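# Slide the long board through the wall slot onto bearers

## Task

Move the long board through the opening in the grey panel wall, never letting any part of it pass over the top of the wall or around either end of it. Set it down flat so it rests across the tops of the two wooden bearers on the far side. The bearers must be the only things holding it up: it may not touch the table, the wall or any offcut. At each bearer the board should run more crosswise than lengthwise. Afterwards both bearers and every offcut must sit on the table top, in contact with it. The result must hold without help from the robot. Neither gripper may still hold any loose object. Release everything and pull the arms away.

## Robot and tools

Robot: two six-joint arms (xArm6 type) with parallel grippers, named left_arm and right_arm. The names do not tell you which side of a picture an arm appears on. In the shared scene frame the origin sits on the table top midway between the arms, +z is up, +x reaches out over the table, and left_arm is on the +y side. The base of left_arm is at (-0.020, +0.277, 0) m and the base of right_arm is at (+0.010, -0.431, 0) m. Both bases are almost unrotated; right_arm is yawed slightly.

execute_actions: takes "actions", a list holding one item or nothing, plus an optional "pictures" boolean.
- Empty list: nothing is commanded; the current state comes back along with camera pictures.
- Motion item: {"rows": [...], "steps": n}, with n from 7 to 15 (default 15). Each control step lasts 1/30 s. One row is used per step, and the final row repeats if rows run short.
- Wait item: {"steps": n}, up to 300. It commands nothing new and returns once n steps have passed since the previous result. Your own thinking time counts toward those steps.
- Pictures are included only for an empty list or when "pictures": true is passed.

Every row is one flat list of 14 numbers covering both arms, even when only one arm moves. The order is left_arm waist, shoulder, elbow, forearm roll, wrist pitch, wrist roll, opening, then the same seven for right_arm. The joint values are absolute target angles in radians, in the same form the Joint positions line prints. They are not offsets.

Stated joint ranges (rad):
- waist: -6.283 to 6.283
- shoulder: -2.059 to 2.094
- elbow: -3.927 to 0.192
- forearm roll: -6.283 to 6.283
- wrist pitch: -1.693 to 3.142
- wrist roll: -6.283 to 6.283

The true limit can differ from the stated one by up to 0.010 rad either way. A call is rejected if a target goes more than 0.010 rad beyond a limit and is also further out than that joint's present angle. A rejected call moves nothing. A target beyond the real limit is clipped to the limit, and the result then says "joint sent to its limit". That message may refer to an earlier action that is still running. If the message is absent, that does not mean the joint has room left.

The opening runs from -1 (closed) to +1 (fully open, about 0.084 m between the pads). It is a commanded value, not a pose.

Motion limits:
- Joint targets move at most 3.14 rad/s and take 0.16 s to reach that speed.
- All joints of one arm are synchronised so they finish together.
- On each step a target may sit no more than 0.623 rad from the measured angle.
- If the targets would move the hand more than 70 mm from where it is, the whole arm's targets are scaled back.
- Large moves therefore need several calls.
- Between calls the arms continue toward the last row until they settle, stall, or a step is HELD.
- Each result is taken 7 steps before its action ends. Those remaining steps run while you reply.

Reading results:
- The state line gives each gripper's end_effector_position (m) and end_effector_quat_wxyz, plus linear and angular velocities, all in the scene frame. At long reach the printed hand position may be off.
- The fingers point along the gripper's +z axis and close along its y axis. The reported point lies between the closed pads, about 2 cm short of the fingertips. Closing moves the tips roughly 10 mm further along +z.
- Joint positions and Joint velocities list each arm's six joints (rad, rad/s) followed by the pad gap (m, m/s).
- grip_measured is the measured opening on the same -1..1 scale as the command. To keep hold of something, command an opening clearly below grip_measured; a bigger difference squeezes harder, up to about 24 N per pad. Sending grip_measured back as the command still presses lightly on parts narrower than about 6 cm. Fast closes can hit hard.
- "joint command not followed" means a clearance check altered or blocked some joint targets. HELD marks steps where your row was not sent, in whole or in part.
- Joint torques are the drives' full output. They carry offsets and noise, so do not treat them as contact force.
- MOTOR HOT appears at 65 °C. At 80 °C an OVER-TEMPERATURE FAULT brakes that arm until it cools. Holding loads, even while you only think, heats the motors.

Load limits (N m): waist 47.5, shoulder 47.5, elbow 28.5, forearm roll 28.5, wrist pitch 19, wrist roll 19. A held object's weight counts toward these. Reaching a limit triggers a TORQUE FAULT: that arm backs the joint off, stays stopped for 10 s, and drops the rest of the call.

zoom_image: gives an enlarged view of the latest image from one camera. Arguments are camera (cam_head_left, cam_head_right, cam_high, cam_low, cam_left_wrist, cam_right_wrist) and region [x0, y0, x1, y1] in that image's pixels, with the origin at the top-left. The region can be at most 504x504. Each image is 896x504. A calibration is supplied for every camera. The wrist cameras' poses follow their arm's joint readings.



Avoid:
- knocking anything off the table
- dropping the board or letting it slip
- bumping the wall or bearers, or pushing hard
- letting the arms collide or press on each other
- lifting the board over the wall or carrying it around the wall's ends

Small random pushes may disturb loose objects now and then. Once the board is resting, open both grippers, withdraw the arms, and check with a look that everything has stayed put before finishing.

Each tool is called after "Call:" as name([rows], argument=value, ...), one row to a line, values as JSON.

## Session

Call:
execute_actions(actions=[])

Scene clock: 0.00 s of 4900.00 s.
left_arm: end_effector_position=(+0.6577, +0.3329, +0.3709) grip_measured=+1.00 end_effector_quat_wxyz=(+0.146, -0.415, +0.805, -0.397) end_effector_velocity=(+0.000, +0.000, +0.000) end_effector_angular_velocity=(+0.000, -0.001, +0.001) | right_arm: end_effector_position=(+0.4493, -0.6146, +0.2576) grip_measured=+1.00 end_effector_quat_wxyz=(-0.131, +0.467, +0.870, +0.085) end_effector_velocity=(+0.000, +0.000, -0.001) end_effector_angular_velocity=(+0.000, +0.001, -0.000)
Joint positions: left_arm=[ 0.278  0.345 -1.705 -0.876  1.018  2.82   0.084] | right_arm=[-0.603  0.223 -1.525  0.17   1.567 -2.665  0.084]
Joint velocities: left_arm=[ 0.    -0.     0.    -0.    -0.001 -0.     0.   ] | right_arm=[ 0.001  0.002 -0.001  0.     0.     0.001 -0.   ]
Joint torques (N m, as the arm reports them, + toward a larger angle): no reading
camera_calibration (this result's frames):
cam_left_wrist: T_world_to_cam=[[-0.559529, 0.340559, -0.75561, 0.570053], [0.607571, 0.788627, -0.0944663, -0.555231], [0.563723, -0.511944, -0.648174, 0.172321], [0, 0, 0, 1]] pos_world=[0.559163, 0.331953, 0.489981]
cam_right_wrist: T_world_to_cam=[[0.838921, 0.544088, 0.0134413, -0.0117557], [0.522514, -0.798254, -0.299617, -0.582404], [-0.152289, 0.258378, -0.953965, 0.600248], [0, 0, 0, 1]] pos_world=[0.405587, -0.613601, 0.398275]

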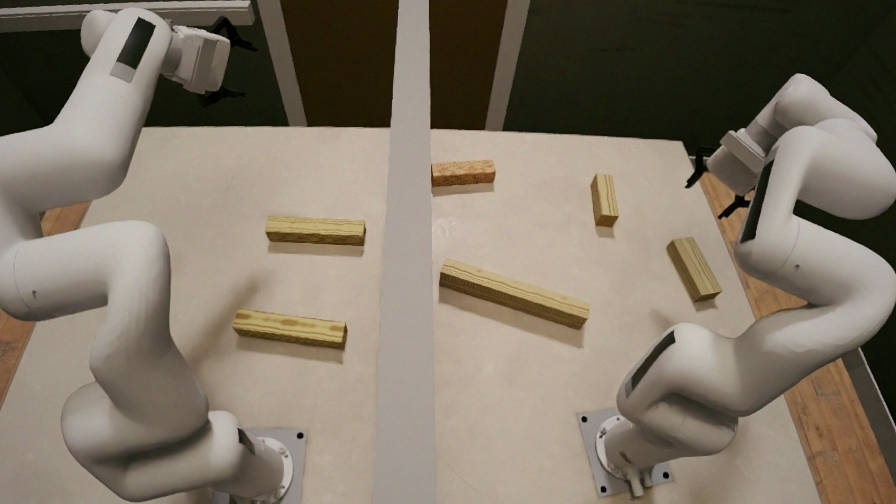

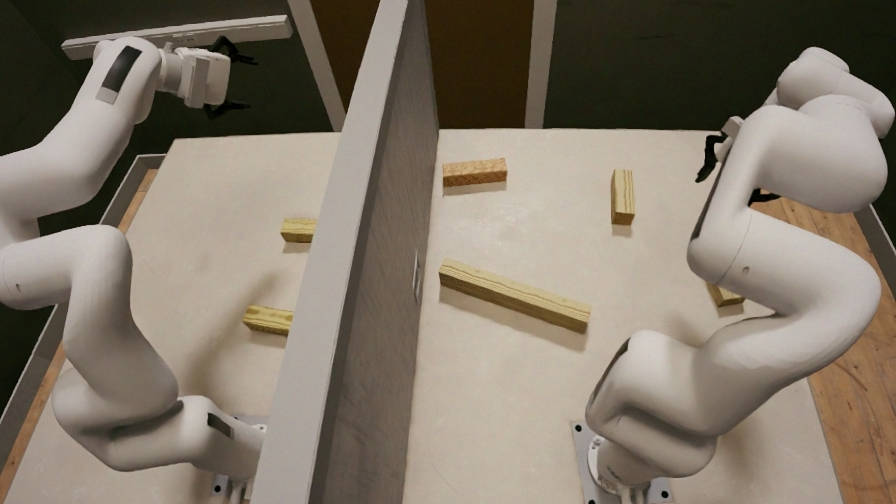

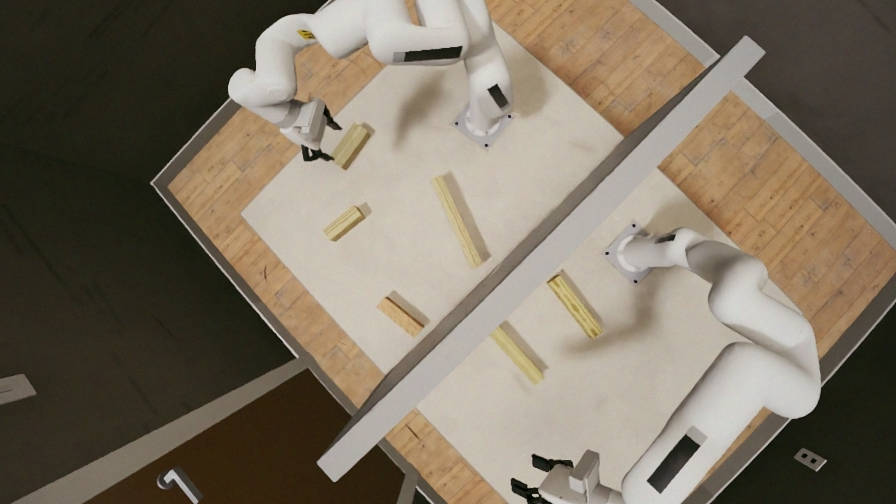

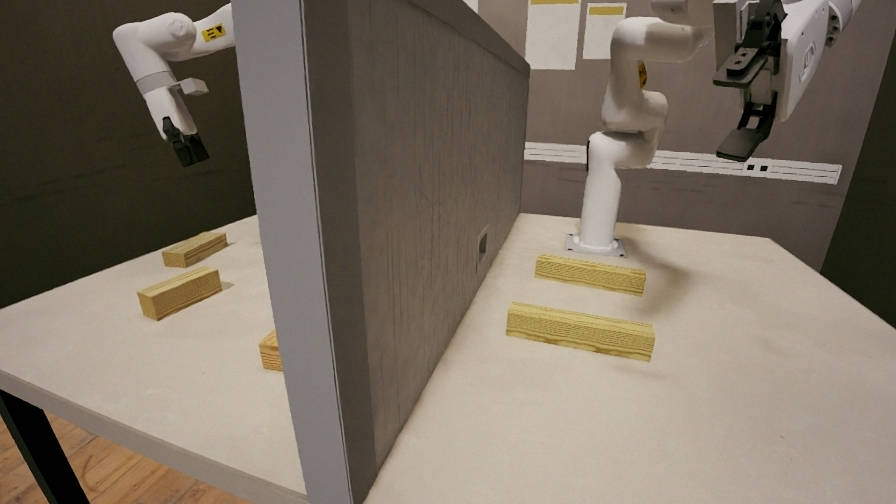

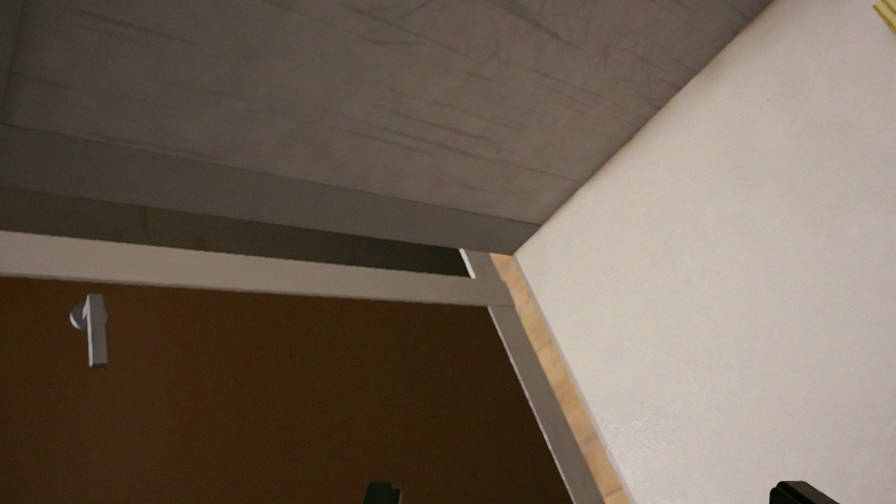

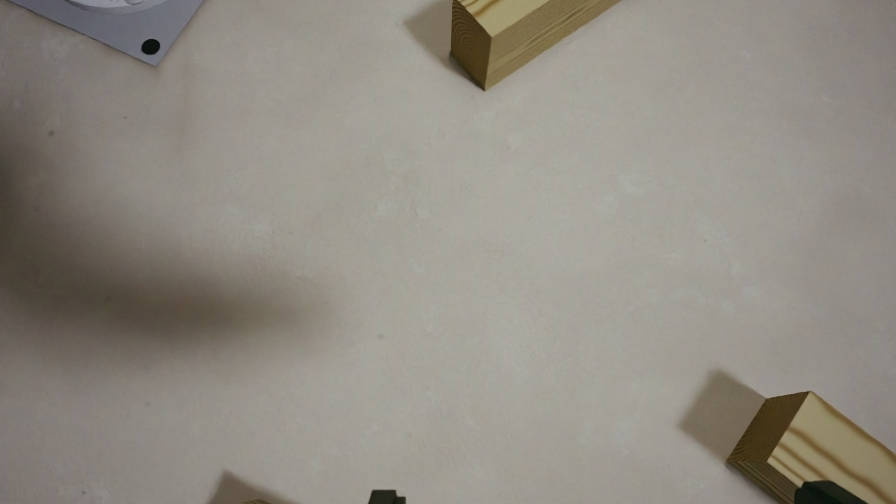

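Call:
zoom_image(camera="cam_head_right", region=[390, 220, 630, 360])

Call:
zoom_image(camera="cam_low", region=[440, 200, 680, 380])

Call:
zoom_image(camera="cam_head_left", region=[210, 190, 610, 370])

Region (390, 220, 630, 360) of cam_head_right's 896x504 image, scaled by 2.100, with more detail than that image has; it fills the top 294 rows of this view, and the rest is white.

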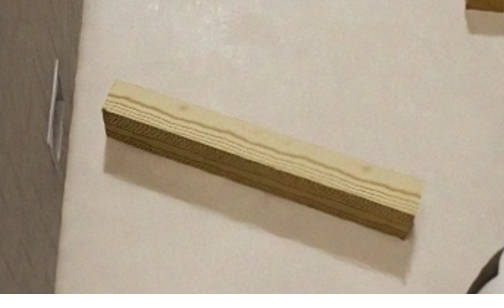

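Region (440, 200, 680, 380) of cam_low's 896x504 image, scaled by 2.100, with more detail than that image has; it fills the top 378 rows of this view, and the rest is white.

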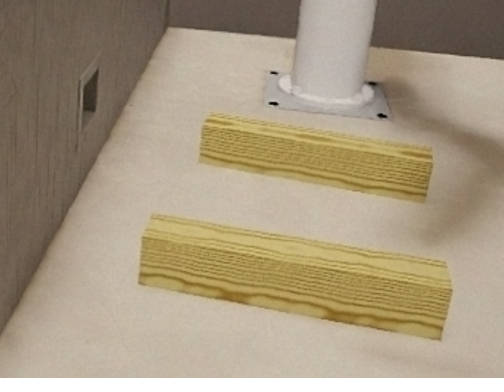

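Region (210, 190, 610, 370) of cam_head_left's 896x504 image, scaled by 1.260, with more detail than that image has; it fills the top 227 rows of this view, and the rest is white.

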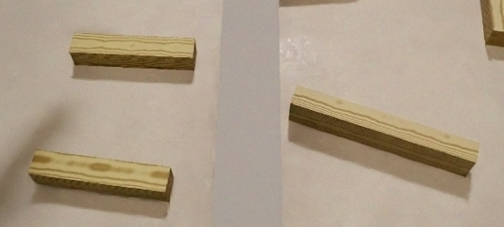

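Call:
execute_actions([
  {"rows":[[0.3,0.345,-1.5,1.771,-1.571,2.87,1,0.4255,-0.2535,-0.7023,0,0.9558,-3.816,1]],"steps":15},
])

Call:
execute_actions([
  {"steps":50},
])

Call:
execute_actions([
  {"rows":[[0.2,0.91,-1.18,1.771,-1.571,2.87,1,0.4255,-0.2535,-0.7023,0,0.9558,-3.816,1]],"steps":15},
])

Call:
execute_actions([
  {"steps":40},
], pictures=true)

Scene clock: 3.30 s of 4900.00 s.
left_arm: end_effector_position=(+0.6648, +0.4101, +0.3320) grip_measured=+1.00 end_effector_quat_wxyz=(+0.244, -0.420, +0.835, -0.259) end_effector_velocity=(+0.039, +0.449, -0.132) end_effector_angular_velocity=(+2.104, -0.319, +0.406) | right_arm: end_effector_position=(+0.4652, -0.5446, +0.2547) grip_measured=+1.00 end_effector_quat_wxyz=(-0.073, +0.310, +0.946, +0.061) end_effector_velocity=(+0.018, +0.355, -0.055) end_effector_angular_velocity=(-0.229, -0.433, +1.676)
Joint positions: left_arm=[ 0.287  0.346 -1.623 -0.615  0.757  2.839  0.084] | right_arm=[-0.425  0.093 -1.348  0.124  1.402 -2.844  0.084]
Joint velocities: left_arm=[ 0.051  0.026  0.464  1.664 -1.656  0.106 -0.   ] | right_arm=[ 0.853 -0.549  0.856 -0.194 -0.69  -0.859 -0.   ]
Joint torques (N m, as the arm reports them, + toward a larger angle): left_arm=[ -0.03 -42.19 -15.59   1.77  -1.96  -0.12] | right_arm=[ -3.55 -24.09 -14.15  -0.59  -1.61   0.12]
Steps of this call (steps 1 to 90: nothing new was sent; then 0.03 s passed at rest; steps 91 to 98: the first 8 steps of this action). Readings (joint positions):
91: left_arm=[0.278 0.345 -1.705 -0.876 1.017 2.820] | right_arm=[-0.603 0.222 -1.525 0.170 1.567 -2.666]
92: left_arm=[0.278 0.344 -1.704 -0.870 1.012 2.820] | right_arm=[-0.599 0.219 -1.520 0.168 1.561 -2.672]
94: left_arm=[0.279 0.343 -1.688 -0.818 0.958 2.824] | right_arm=[-0.556 0.185 -1.471 0.154 1.513 -2.720]
98: the state above

Scene clock: 4.97 s of 4900.00 s.
left_arm: end_effector_position=(+0.4404, +0.1613, +0.4356) grip_measured=+1.00 end_effector_quat_wxyz=(+0.625, +0.686, +0.343, -0.145) end_effector_velocity=(-0.051, +0.002, -0.017) end_effector_angular_velocity=(+0.072, +0.046, -0.196) | right_arm: end_effector_position=(+0.3358, -0.2341, +0.1700) grip_measured=+1.00 end_effector_quat_wxyz=(+0.000, -0.572, +0.820, -0.000) end_effector_velocity=(-0.000, +0.000, +0.000) end_effector_angular_velocity=(-0.000, -0.000, +0.002)
Joint positions: left_arm=[ 0.3    0.345 -1.5    1.759 -1.56   2.87   0.084] | right_arm=[ 0.425 -0.253 -0.702  0.     0.956 -3.816  0.084]
Joint velocities: left_arm=[-0.002  0.    -0.004  0.153 -0.146  0.001  0.   ] | right_arm=[ 0.001  0.    -0.    -0.     0.    -0.001  0.   ]
Joint torques (N m, as the arm reports them, + toward a larger angle): left_arm=[  1.06 -32.09  -9.79  -1.18  -0.51  -0.17] | right_arm=[ -1.5  -19.03 -15.28  -0.78  -2.74   0.24]
Kept back: nothing.
Steps of this call (steps 1 to 7: the last 7 steps of your previous action; steps 8 to 50: the robot went on to your last target). Readings (joint positions):
1: left_arm=[0.289 0.346 -1.608 -0.557 0.698 2.843] | right_arm=[-0.396 0.075 -1.320 0.118 1.380 -2.873]
2: left_arm=[0.290 0.346 -1.594 -0.492 0.633 2.846] | right_arm=[-0.368 0.059 -1.291 0.112 1.359 -2.901]
4: left_arm=[0.293 0.346 -1.567 -0.344 0.485 2.853] | right_arm=[-0.312 0.030 -1.235 0.102 1.321 -2.957]
8: left_arm=[0.298 0.345 -1.530 -0.039 0.181 2.863] | right_arm=[-0.198 -0.022 -1.137 0.083 1.254 -3.070]
50: the state above

Scene clock: 5.23 s of 4900.00 s.
left_arm: end_effector_position=(+0.4441, +0.1522, +0.3551) grip_measured=+1.00 end_effector_quat_wxyz=(+0.602, +0.651, +0.393, -0.241) end_effector_velocity=(-0.009, -0.054, -0.364) end_effector_angular_velocity=(-0.288, +1.007, -0.133) | right_arm: end_effector_position=(+0.3358, -0.2341, +0.1700) grip_measured=+1.00 end_effector_quat_wxyz=(+0.000, -0.572, +0.820, -0.000) end_effector_velocity=(-0.000, +0.000, -0.000) end_effector_angular_velocity=(-0.000, +0.000, +0.000)
Joint positions: left_arm=[ 0.274  0.49  -1.417  1.766 -1.566  2.87   0.084] | right_arm=[ 0.425 -0.253 -0.702 -0.     0.956 -3.816  0.084]
Joint velocities: left_arm=[-0.121  0.678  0.368  0.005 -0.011  0.001  0.   ] | right_arm=[ 0.001 -0.     0.     0.    -0.     0.    -0.   ]
Joint torques (N m, as the arm reports them, + toward a larger angle): left_arm=[  1.06 -35.56  -9.39  -0.38  -1.07  -0.18] | right_arm=[ -1.33 -19.11 -15.26  -0.84  -2.71   0.21]
Steps of this call (steps 1 to 8: the first 8 steps of this action). Readings (joint positions):
1: left_arm=[0.300 0.345 -1.500 1.763 -1.564 2.870] | right_arm=[0.425 -0.253 -0.702 0.000 0.956 -3.816]
2: left_arm=[0.299 0.349 -1.499 1.765 -1.566 2.870] | right_arm=[0.425 -0.253 -0.702 0.000 0.956 -3.816]
4: left_arm=[0.292 0.385 -1.481 1.764 -1.567 2.870] | right_arm=[0.425 -0.253 -0.702 0.000 0.956 -3.816]
8: the state above

Scene clock: 6.57 s of 4900.00 s.
left_arm: end_effector_position=(+0.3772, +0.1071, +0.1500) grip_measured=+1.00 end_effector_quat_wxyz=(+0.487, +0.509, +0.517, -0.486) end_effector_velocity=(-0.000, -0.000, -0.001) end_effector_angular_velocity=(+0.001, +0.001, -0.000) | right_arm: end_effector_position=(+0.3358, -0.2340, +0.1700) grip_measured=+1.00 end_effector_quat_wxyz=(-0.000, -0.572, +0.820, -0.000) end_effector_velocity=(+0.000, -0.000, +0.001) end_effector_angular_velocity=(+0.001, -0.002, +0.001)
Joint positions: left_arm=[ 0.2    0.91  -1.18   1.771 -1.571  2.87   0.084] | right_arm=[ 0.426 -0.253 -0.702  0.     0.956 -3.816  0.084]
Joint velocities: left_arm=[-0.     0.001  0.     0.     0.001 -0.     0.   ] | right_arm=[-0.001 -0.001 -0.001 -0.     0.    -0.001 -0.   ]
Joint torques (N m, as the arm reports them, + toward a larger angle): left_arm=[  1.21 -34.08  -4.69   0.64  -1.36  -0.27] | right_arm=[ -1.3  -19.15 -15.35  -0.86  -2.71   0.26]
Kept back: nothing.
Steps of this call (steps 1 to 7: the last 7 steps of your previous action; steps 8 to 40: the robot went on to your last target). Readings (joint positions):
1: left_arm=[0.270 0.513 -1.405 1.766 -1.567 2.870] | right_arm=[0.425 -0.253 -0.702 -0.000 0.956 -3.816]
2: left_arm=[0.266 0.536 -1.392 1.766 -1.567 2.870] | right_arm=[0.425 -0.253 -0.702 -0.000 0.956 -3.816]
4: left_arm=[0.258 0.584 -1.365 1.767 -1.567 2.870] | right_arm=[0.425 -0.253 -0.702 -0.000 0.956 -3.816]
8: left_arm=[0.241 0.681 -1.310 1.768 -1.568 2.870] | right_arm=[0.425 -0.253 -0.702 -0.000 0.956 -3.816]
40: the state above
camera_calibration (this result's frames):
cam_left_wrist: T_world_to_cam=[[0.999815, 0.0161628, -0.0103956, -0.342147], [0.0111642, -0.0482139, 0.998775, -0.0769281], [0.0156418, -0.998706, -0.0483854, 0.240578], [0, 0, 0, 1]] pos_world=[0.339179, 0.242088, 0.0849175]
cam_right_wrist: T_world_to_cam=[[-0.934929, 0.354723, -0.00893393, 0.432714], [0.354656, 0.93496, 0.00825126, 0.164197], [0.0112798, 0.00454586, -0.999926, 0.294601], [0, 0, 0, 1]] pos_world=[0.343, -0.30835, 0.297091]

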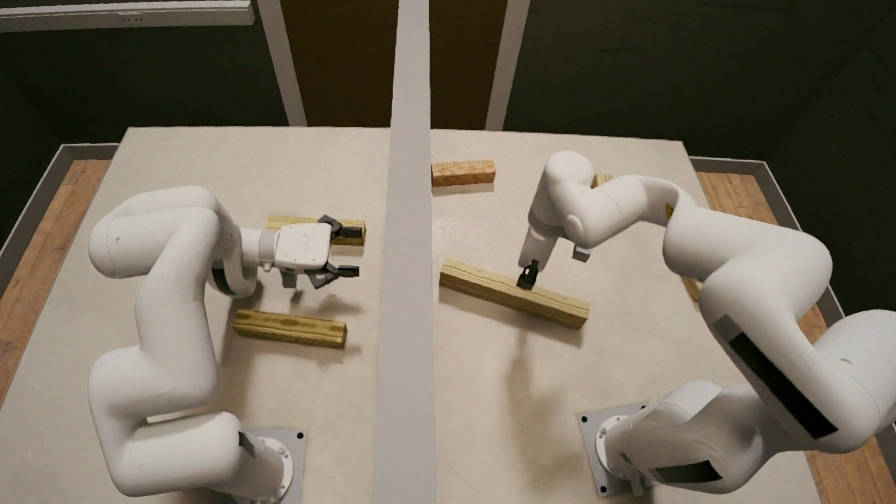

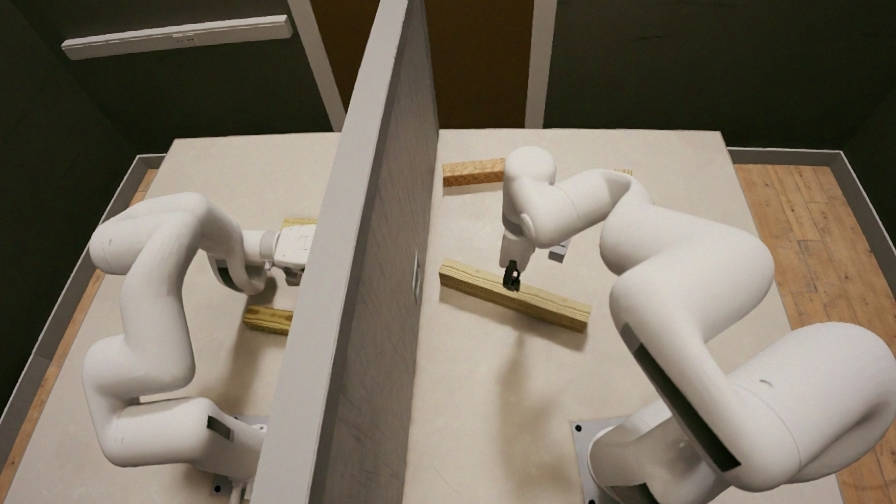

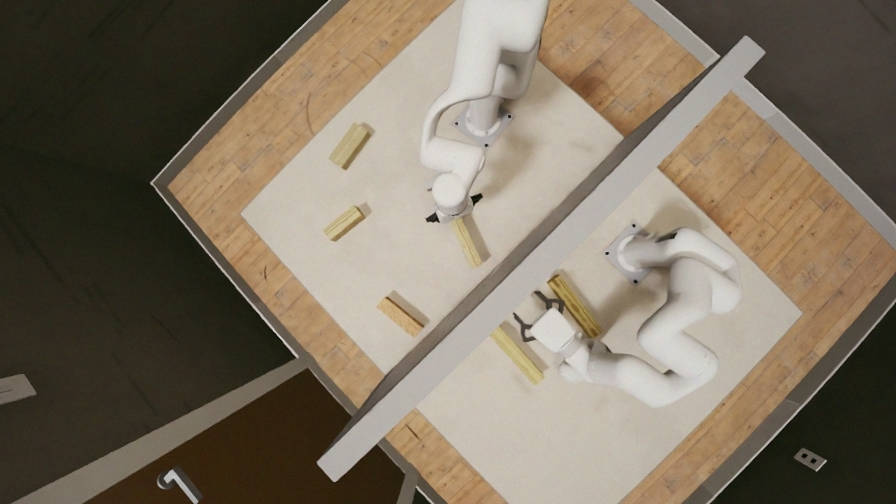

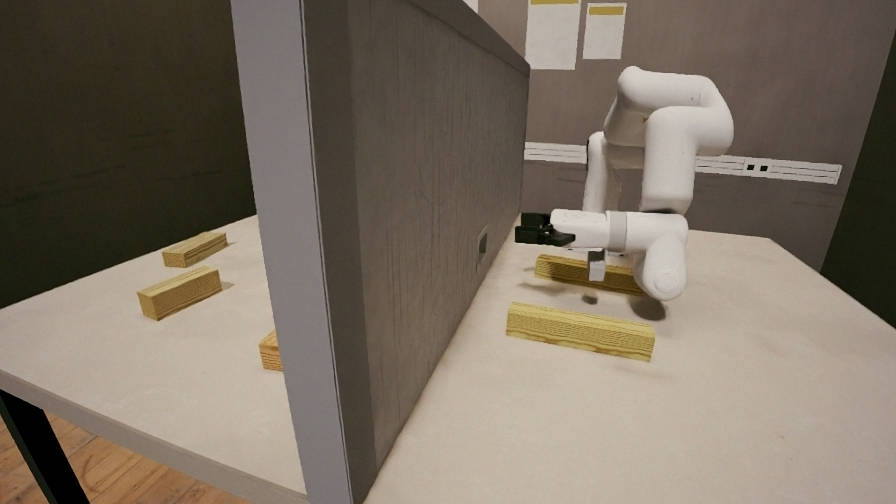

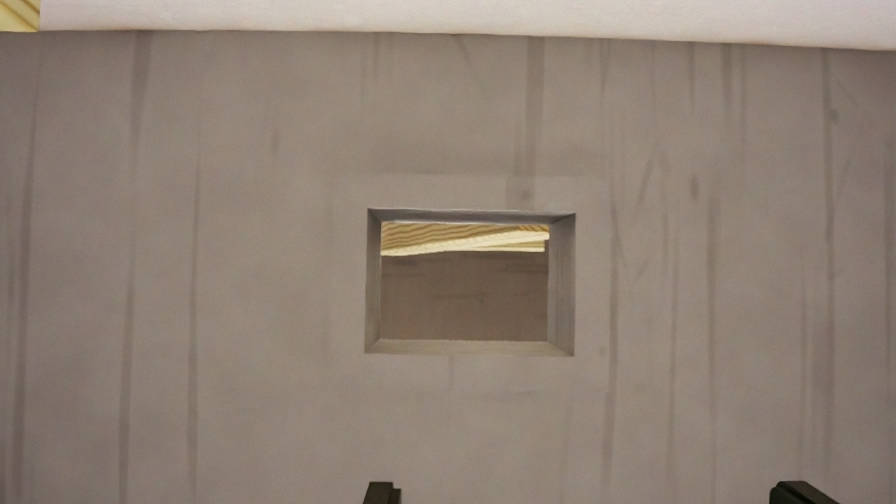

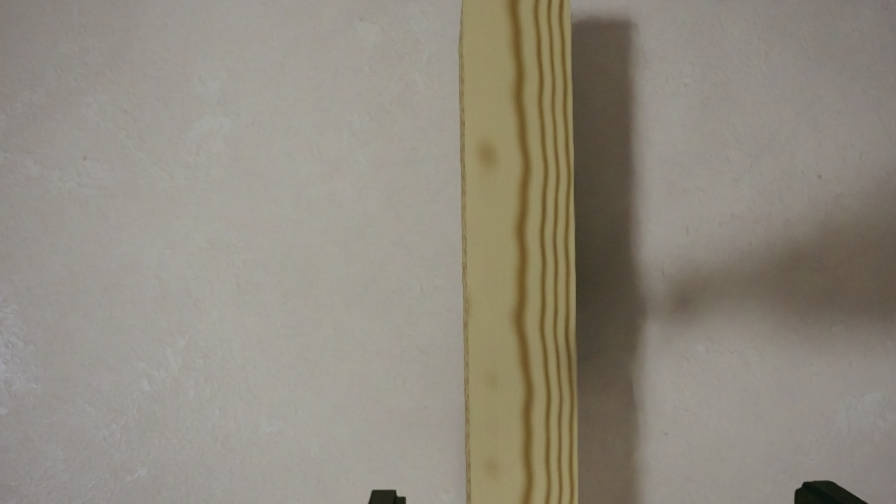

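Call:
execute_actions([
  {"rows":[[0.2,0.91,-1.18,1.771,-1.571,2.87,1,0.4133,0.0243,-0.586,0,0.5617,-3.834,1]],"steps":15},
])

Call:
execute_actions([
  {"steps":12},
])

Call:
execute_actions([
  {"rows":[[0.2,0.91,-1.18,1.771,-1.571,2.87,1,0.4133,0.0243,-0.586,0,0.5617,-3.834,0.5],[0.2,0.91,-1.18,1.771,-1.571,2.87,1,0.4133,0.0243,-0.586,0,0.5617,-3.834,0.2],[0.2,0.91,-1.18,1.771,-1.571,2.87,1,0.4133,0.0243,-0.586,0,0.5617,-3.834,0],[0.2,0.91,-1.18,1.771,-1.571,2.87,1,0.4133,0.0243,-0.586,0,0.5617,-3.834,0],[0.2,0.91,-1.18,1.771,-1.571,2.87,1,0.4133,0.0243,-0.586,0,0.5617,-3.834,0],[0.2,0.91,-1.18,1.771,-1.571,2.87,1,0.4133,0.0243,-0.586,0,0.5617,-3.834,0],[0.2,0.91,-1.18,1.771,-1.571,2.87,1,0.4133,0.0243,-0.586,0,0.5617,-3.834,-0.1],[0.2,0.91,-1.18,1.771,-1.571,2.87,1,0.4133,0.0243,-0.586,0,0.5617,-3.834,-0.2],[0.2,0.91,-1.18,1.771,-1.571,2.87,1,0.4133,0.0243,-0.586,0,0.5617,-3.834,-0.3],[0.2,0.91,-1.18,1.771,-1.571,2.87,1,0.4133,0.0243,-0.586,0,0.5617,-3.834,-0.5],[0.2,0.91,-1.18,1.771,-1.571,2.87,1,0.4133,0.0243,-0.586,0,0.5617,-3.834,-1]],"steps":15},
])

Call:
execute_actions([
  {"steps":12},
], pictures=true)

Scene clock: 8.03 s of 4900.00 s.
left_arm: end_effector_position=(+0.3771, +0.1071, +0.1499) grip_measured=+1.00 end_effector_quat_wxyz=(+0.487, +0.509, +0.517, -0.486) end_effector_velocity=(+0.000, +0.000, -0.000) end_effector_angular_velocity=(-0.000, -0.000, +0.000) | right_arm: end_effector_position=(+0.3423, -0.2332, +0.0991) grip_measured=+1.00 end_effector_quat_wxyz=(-0.003, -0.574, +0.819, +0.000) end_effector_velocity=(-0.010, -0.022, -0.375) end_effector_angular_velocity=(-0.030, +0.051, +0.015)
Joint positions: left_arm=[ 0.2    0.91  -1.18   1.771 -1.571  2.87   0.084] | right_arm=[ 0.419 -0.094 -0.634  0.     0.733 -3.826  0.084]
Joint velocities: left_arm=[ 0.     0.     0.    -0.    -0.     0.001  0.   ] | right_arm=[-0.036  0.847  0.372  0.    -1.16  -0.051  0.   ]
Joint torques (N m, as the arm reports them, + toward a larger angle): left_arm=[  1.07 -34.11  -4.51   0.71  -1.38  -0.25] | right_arm=[ -0.94 -25.63 -15.76  -0.78  -3.09   0.06]
Steps of this call (steps 1 to 15: the robot went on to your last target; steps 16 to 36: nothing new was sent; steps 37 to 44: the first 8 steps of this action). Readings (joint positions):
37: left_arm=[0.200 0.910 -1.180 1.771 -1.571 2.870] | right_arm=[0.425 -0.253 -0.702 -0.000 0.955 -3.816]
38: left_arm=[0.200 0.910 -1.180 1.771 -1.571 2.870] | right_arm=[0.425 -0.251 -0.701 -0.000 0.949 -3.816]
40: left_arm=[0.200 0.910 -1.180 1.771 -1.571 2.870] | right_arm=[0.424 -0.218 -0.691 -0.000 0.896 -3.819]
44: the state above

Scene clock: 8.43 s of 4900.00 s.
left_arm: end_effector_position=(+0.3771, +0.1071, +0.1499) grip_measured=+1.00 end_effector_quat_wxyz=(+0.487, +0.509, +0.517, -0.486) end_effector_velocity=(-0.000, +0.000, +0.000) end_effector_angular_velocity=(-0.002, +0.000, -0.000) | right_arm: end_effector_position=(+0.3421, -0.2357, +0.0514) grip_measured=+1.00 end_effector_quat_wxyz=(+0.001, -0.575, +0.818, -0.000) end_effector_velocity=(-0.003, -0.002, -0.006) end_effector_angular_velocity=(-0.004, +0.006, +0.000)
Joint positions: left_arm=[ 0.2    0.91  -1.18   1.771 -1.571  2.87   0.084] | right_arm=[ 0.413  0.022 -0.588 -0.     0.563 -3.834  0.084]
Joint velocities: left_arm=[ 0.     0.    -0.    -0.    -0.001  0.     0.   ] | right_arm=[-0.     0.011  0.011 -0.    -0.014 -0.    -0.   ]
Joint torques (N m, as the arm reports them, + toward a larger angle): left_arm=[  1.04 -34.29  -4.67   0.73  -1.36  -0.27] | right_arm=[ -1.45 -22.54 -12.88  -0.65  -2.69   0.27]
Kept back: nothing.
Steps of this call (steps 1 to 7: the last 7 steps of your previous action; steps 8 to 12: the robot went on to your last target). Readings (joint positions):
1: left_arm=[0.200 0.910 -1.180 1.771 -1.571 2.870] | right_arm=[0.417 -0.066 -0.622 0.000 0.694 -3.828]
2: left_arm=[0.200 0.910 -1.180 1.771 -1.571 2.870] | right_arm=[0.416 -0.041 -0.612 0.000 0.658 -3.830]
4: left_arm=[0.200 0.910 -1.180 1.771 -1.571 2.870] | right_arm=[0.414 -0.002 -0.595 0.000 0.605 -3.832]
8: left_arm=[0.200 0.910 -1.180 1.771 -1.571 2.870] | right_arm=[0.413 0.020 -0.588 0.000 0.569 -3.834]
12: the state above

Scene clock: 8.70 s of 4900.00 s.
left_arm: end_effector_position=(+0.3771, +0.1071, +0.1499) grip_measured=+1.00 end_effector_quat_wxyz=(+0.487, +0.509, +0.517, -0.486) end_effector_velocity=(+0.000, -0.000, -0.000) end_effector_angular_velocity=(+0.002, +0.000, +0.001) | right_arm: end_effector_position=(+0.3413, -0.2362, +0.0503) grip_measured=-0.05 end_effector_quat_wxyz=(+0.000, -0.575, +0.818, -0.000) end_effector_velocity=(-0.001, -0.000, -0.001) end_effector_angular_velocity=(-0.002, +0.003, +0.000)
Joint positions: left_arm=[ 0.2    0.91  -1.18   1.771 -1.571  2.87   0.084] | right_arm=[ 0.413  0.024 -0.586 -0.     0.562 -3.834  0.042]
Joint velocities: left_arm=[-0.    -0.     0.    -0.     0.002 -0.    -0.   ] | right_arm=[ 0.     0.003  0.001 -0.    -0.001  0.    -0.105]
Joint torques (N m, as the arm reports them, + toward a larger angle): left_arm=[  1.44 -34.2   -4.63   0.66  -1.47  -0.22] | right_arm=[ -1.29 -22.8  -12.63  -0.69  -2.76   0.23]
Steps of this call (steps 1 to 8: the first 8 steps of this action). Readings (joint positions):
1: left_arm=[0.200 0.910 -1.180 1.771 -1.571 2.870] | right_arm=[0.413 0.022 -0.587 -0.000 0.562 -3.834]
2: left_arm=[0.200 0.910 -1.180 1.771 -1.571 2.870] | right_arm=[0.413 0.023 -0.587 -0.000 0.562 -3.834]
4: left_arm=[0.200 0.910 -1.180 1.771 -1.571 2.870] | right_arm=[0.413 0.023 -0.587 -0.000 0.562 -3.834]
8: the state above

Scene clock: 9.10 s of 4900.00 s.
left_arm: end_effector_position=(+0.3771, +0.1071, +0.1499) grip_measured=+1.00 end_effector_quat_wxyz=(+0.487, +0.509, +0.517, -0.486) end_effector_velocity=(-0.000, +0.000, -0.000) end_effector_angular_velocity=(-0.001, +0.001, -0.000) | right_arm: end_effector_position=(+0.3413, -0.2362, +0.0502) grip_measured=-0.12 end_effector_quat_wxyz=(+0.000, -0.575, +0.818, -0.000) end_effector_velocity=(+0.000, -0.000, -0.000) end_effector_angular_velocity=(-0.000, +0.001, +0.000)
Joint positions: left_arm=[ 0.2    0.91  -1.18   1.771 -1.571  2.87   0.084] | right_arm=[ 0.413  0.024 -0.586  0.     0.562 -3.834  0.039]
Joint velocities: left_arm=[-0.     0.001  0.     0.    -0.001 -0.    -0.   ] | right_arm=[-0.     0.001 -0.001  0.    -0.    -0.     0.   ]
Joint torques (N m, as the arm reports them, + toward a larger angle): left_arm=[  1.13 -34.07  -4.59   0.93  -1.43  -0.19] | right_arm=[ -1.48 -21.57 -12.28  -0.68  -2.92   0.32]
Kept back: nothing.
Steps of this call (steps 1 to 7: the last 7 steps of your previous action; steps 8 to 12: the robot went on to your last target). Readings (joint positions):
1: left_arm=[0.200 0.910 -1.180 1.771 -1.571 2.870] | right_arm=[0.413 0.024 -0.586 0.000 0.562 -3.834]
2: left_arm=[0.200 0.910 -1.180 1.771 -1.571 2.870] | right_arm=[0.413 0.024 -0.586 -0.000 0.562 -3.834]
4: left_arm=[0.200 0.910 -1.180 1.771 -1.571 2.870] | right_arm=[0.413 0.024 -0.586 -0.000 0.562 -3.834]
8: left_arm=[0.200 0.910 -1.180 1.771 -1.571 2.870] | right_arm=[0.413 0.024 -0.586 -0.000 0.562 -3.834]
12: the state above
camera_calibration (this result's frames):
cam_left_wrist: T_world_to_cam=[[0.999814, 0.0161366, -0.0105725, -0.342085], [0.0113393, -0.0481886, 0.998774, -0.0769453], [0.0156073, -0.998708, -0.0483626, 0.24057], [0, 0, 0, 1]] pos_world=[0.339139, 0.242072, 0.0848689]
cam_right_wrist: T_world_to_cam=[[-0.936988, 0.349239, -0.00922699, 0.436988], [0.349167, 0.937021, 0.00861721, 0.167538], [0.0116554, 0.00485247, -0.99992, 0.174697], [0, 0, 0, 1]] pos_world=[0.348918, -0.310447, 0.177271]

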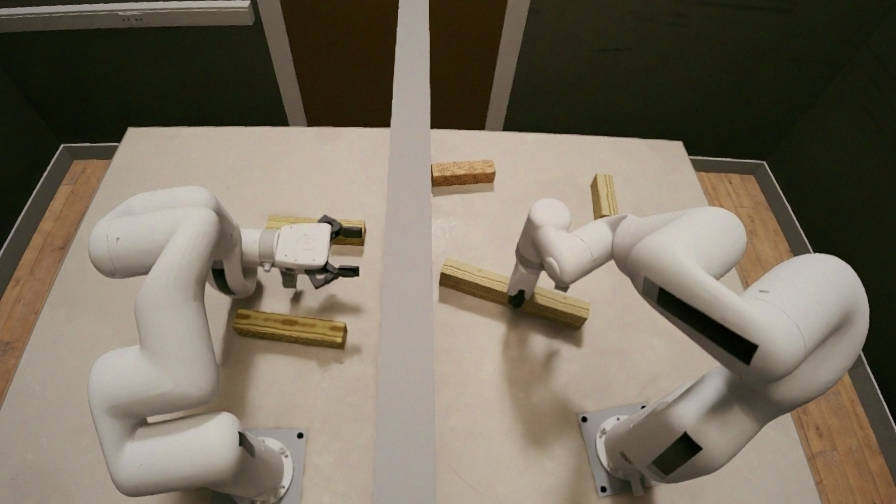

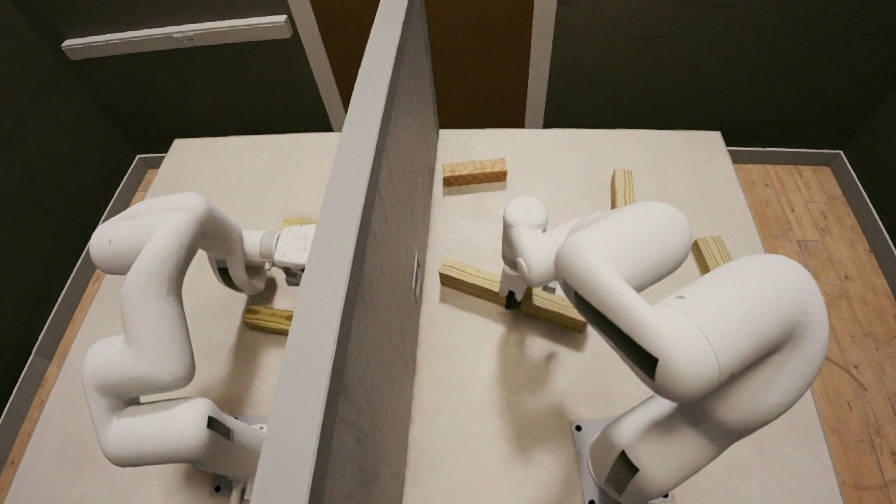

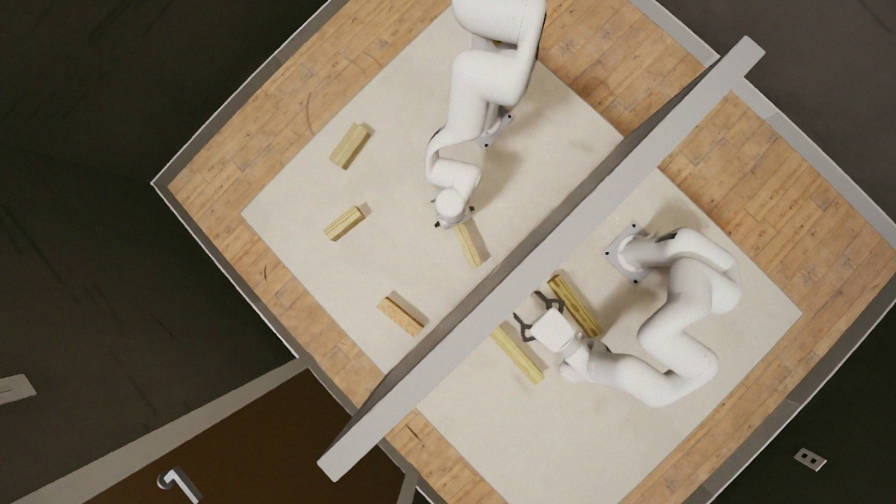

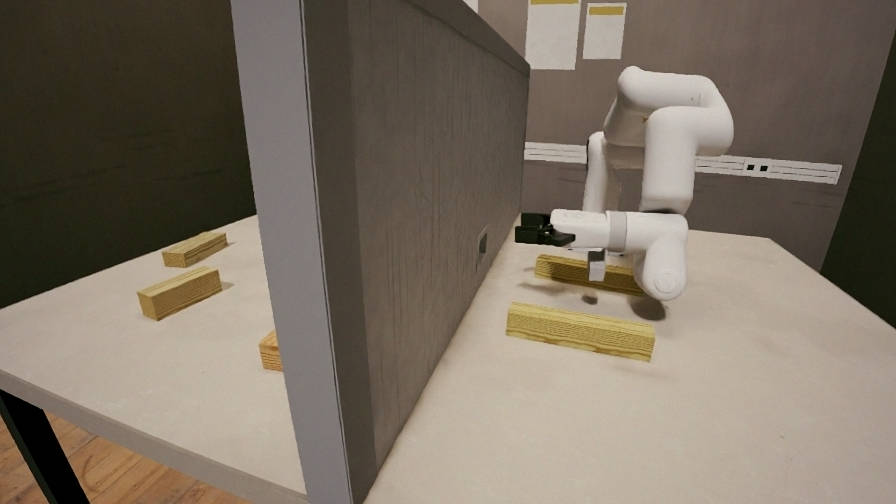

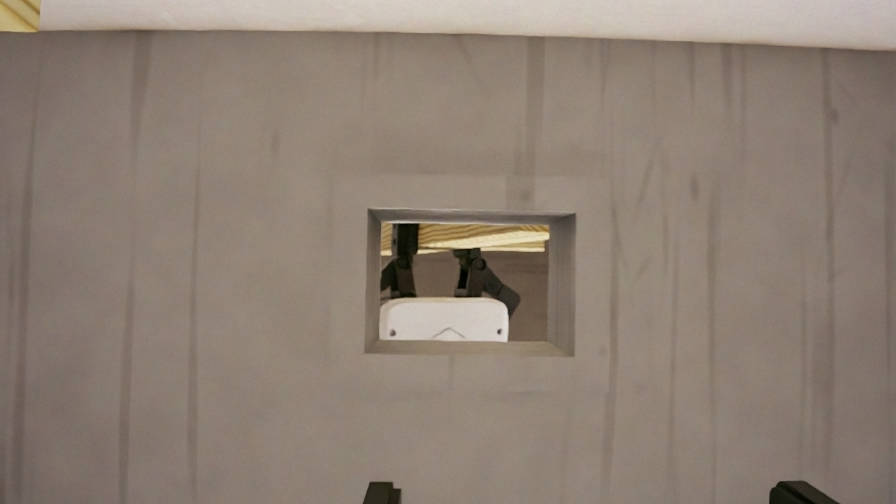

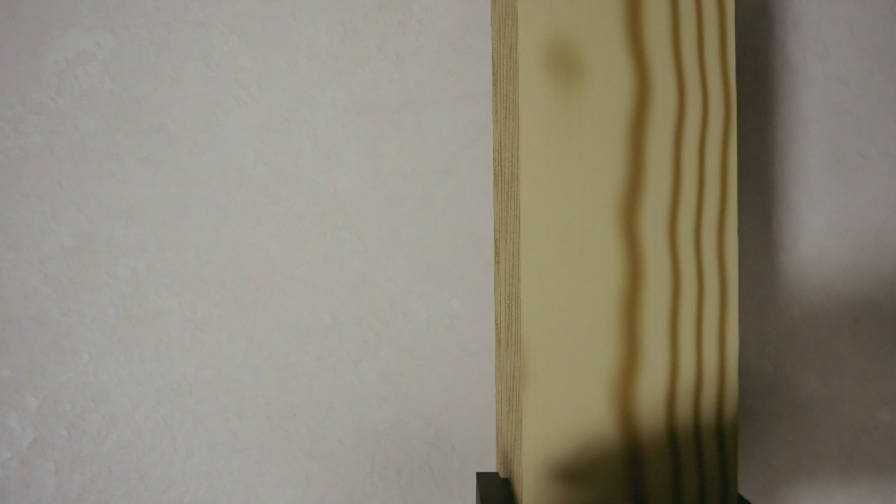

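Call:
execute_actions(actions=[])

Scene clock: 11.00 s of 4900.00 s.
left_arm: end_effector_position=(+0.3771, +0.1071, +0.1499) grip_measured=+1.00 end_effector_quat_wxyz=(+0.487, +0.509, +0.517, -0.486) end_effector_velocity=(-0.000, +0.000, -0.000) end_effector_angular_velocity=(-0.001, +0.000, -0.000) | right_arm: end_effector_position=(+0.3412, -0.2362, +0.0501) grip_measured=-0.12 end_effector_quat_wxyz=(+0.000, -0.575, +0.818, -0.000) end_effector_velocity=(+0.001, +0.000, +0.000) end_effector_angular_velocity=(+0.000, -0.000, -0.000)
Joint positions: left_arm=[ 0.2    0.91  -1.18   1.771 -1.571  2.87   0.084] | right_arm=[ 0.413  0.024 -0.586  0.     0.562 -3.834  0.039]
Joint velocities: left_arm=[-0.     0.001  0.    -0.    -0.001  0.     0.   ] | right_arm=[-0.001  0.001 -0.002 -0.    -0.    -0.     0.   ]
Joint torques (N m, as the arm reports them, + toward a larger angle): left_arm=[  1.28 -34.22  -4.53   0.86  -1.36  -0.24] | right_arm=[ -1.66 -18.26 -11.53  -0.88  -3.15   0.25]
Kept back: nothing.
Steps of this call (steps 1 to 15: the robot went on to your last target; steps 16 to 57: nothing new was sent). Readings (joint positions):
1: left_arm=[0.200 0.910 -1.180 1.771 -1.571 2.870] | right_arm=[0.413 0.024 -0.586 0.000 0.562 -3.834]
2: left_arm=[0.200 0.910 -1.180 1.771 -1.571 2.870] | right_arm=[0.413 0.024 -0.586 0.000 0.562 -3.834]
4: left_arm=[0.200 0.910 -1.180 1.771 -1.571 2.870] | right_arm=[0.413 0.024 -0.586 0.000 0.562 -3.834]
8: left_arm=[0.200 0.910 -1.180 1.771 -1.571 2.870] | right_arm=[0.413 0.024 -0.586 0.000 0.562 -3.834]
57: the state above
All arms were judged still, so your last target was given up. Only a new action makes them travel on or press farther. Fingers that are still opening or closing keep moving.
camera_calibration (this result's frames):
cam_left_wrist: T_world_to_cam=[[0.999814, 0.0161363, -0.0105728, -0.342084], [0.0113395, -0.0481886, 0.998774, -0.0769453], [0.015607, -0.998708, -0.0483626, 0.240571], [0, 0, 0, 1]] pos_world=[0.339139, 0.242072, 0.0848688]
cam_right_wrist: T_world_to_cam=[[-0.936972, 0.349288, -0.0090436, 0.436937], [0.349219, 0.937004, 0.0083883, 0.167615], [0.0114038, 0.00470141, -0.999924, 0.174621], [0, 0, 0, 1]] pos_world=[0.348872, -0.310493, 0.177153]

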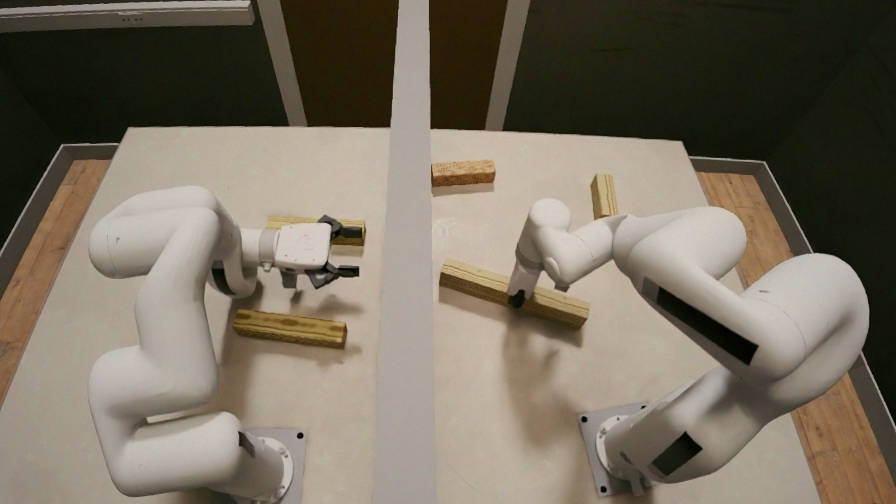

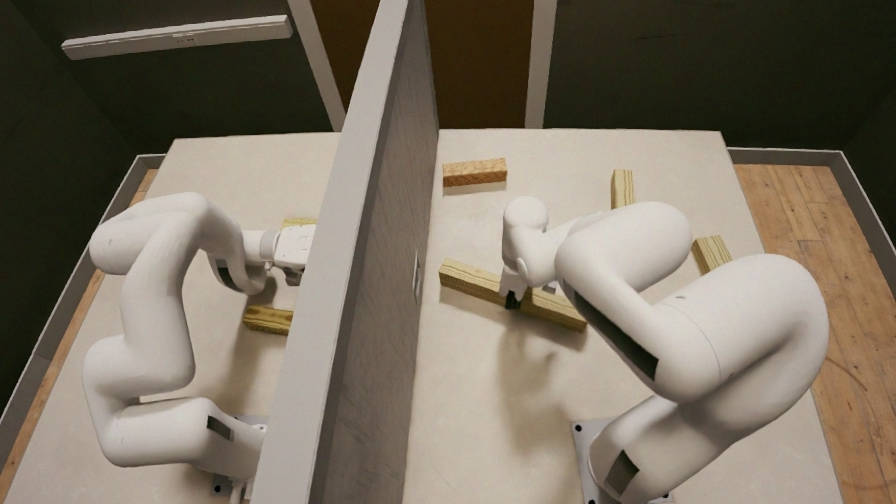

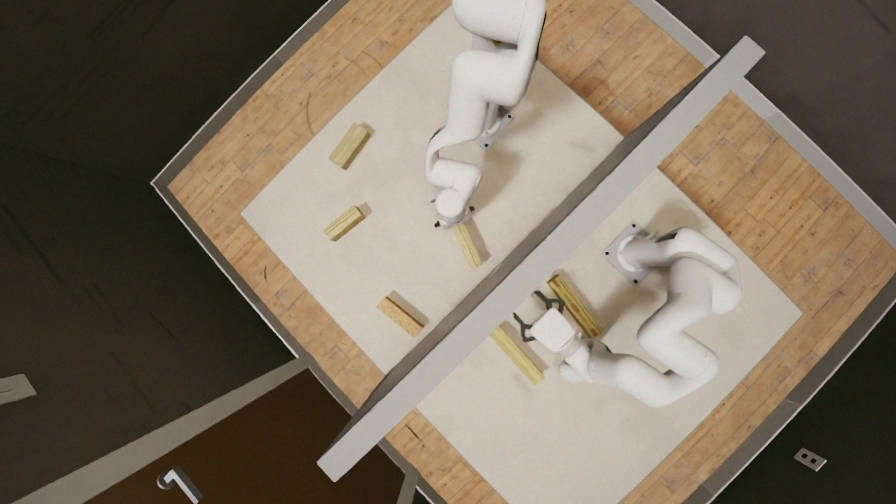

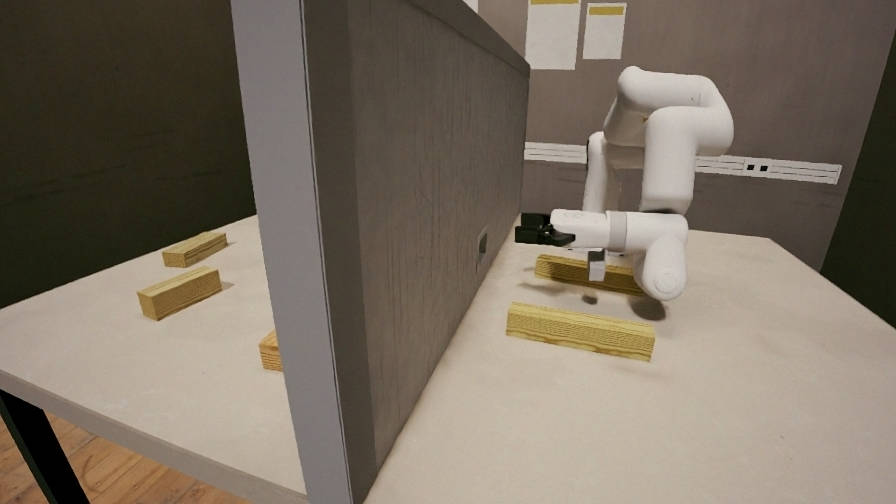

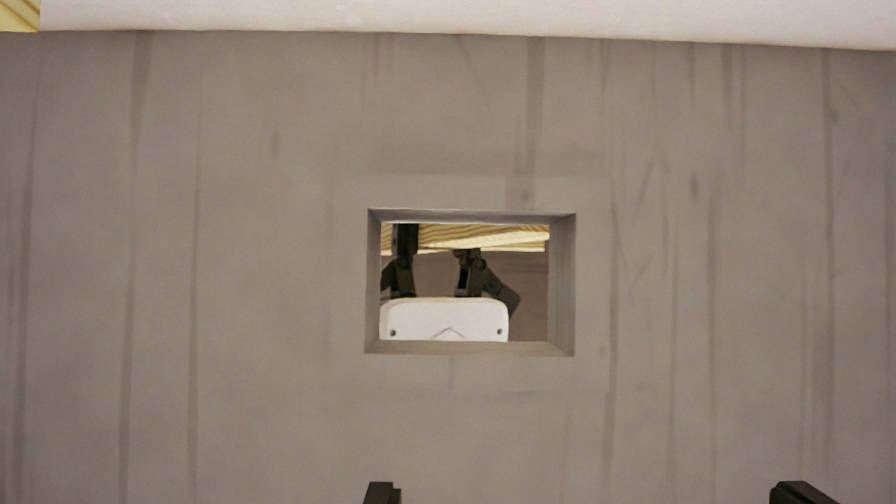

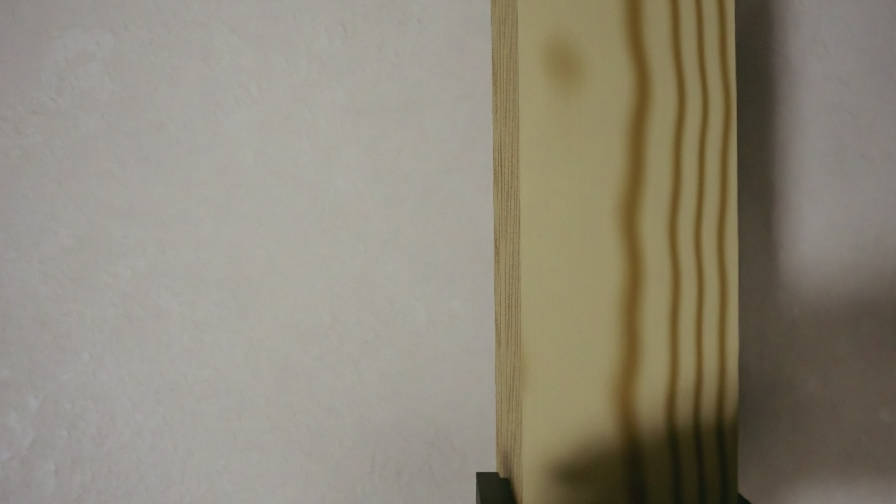

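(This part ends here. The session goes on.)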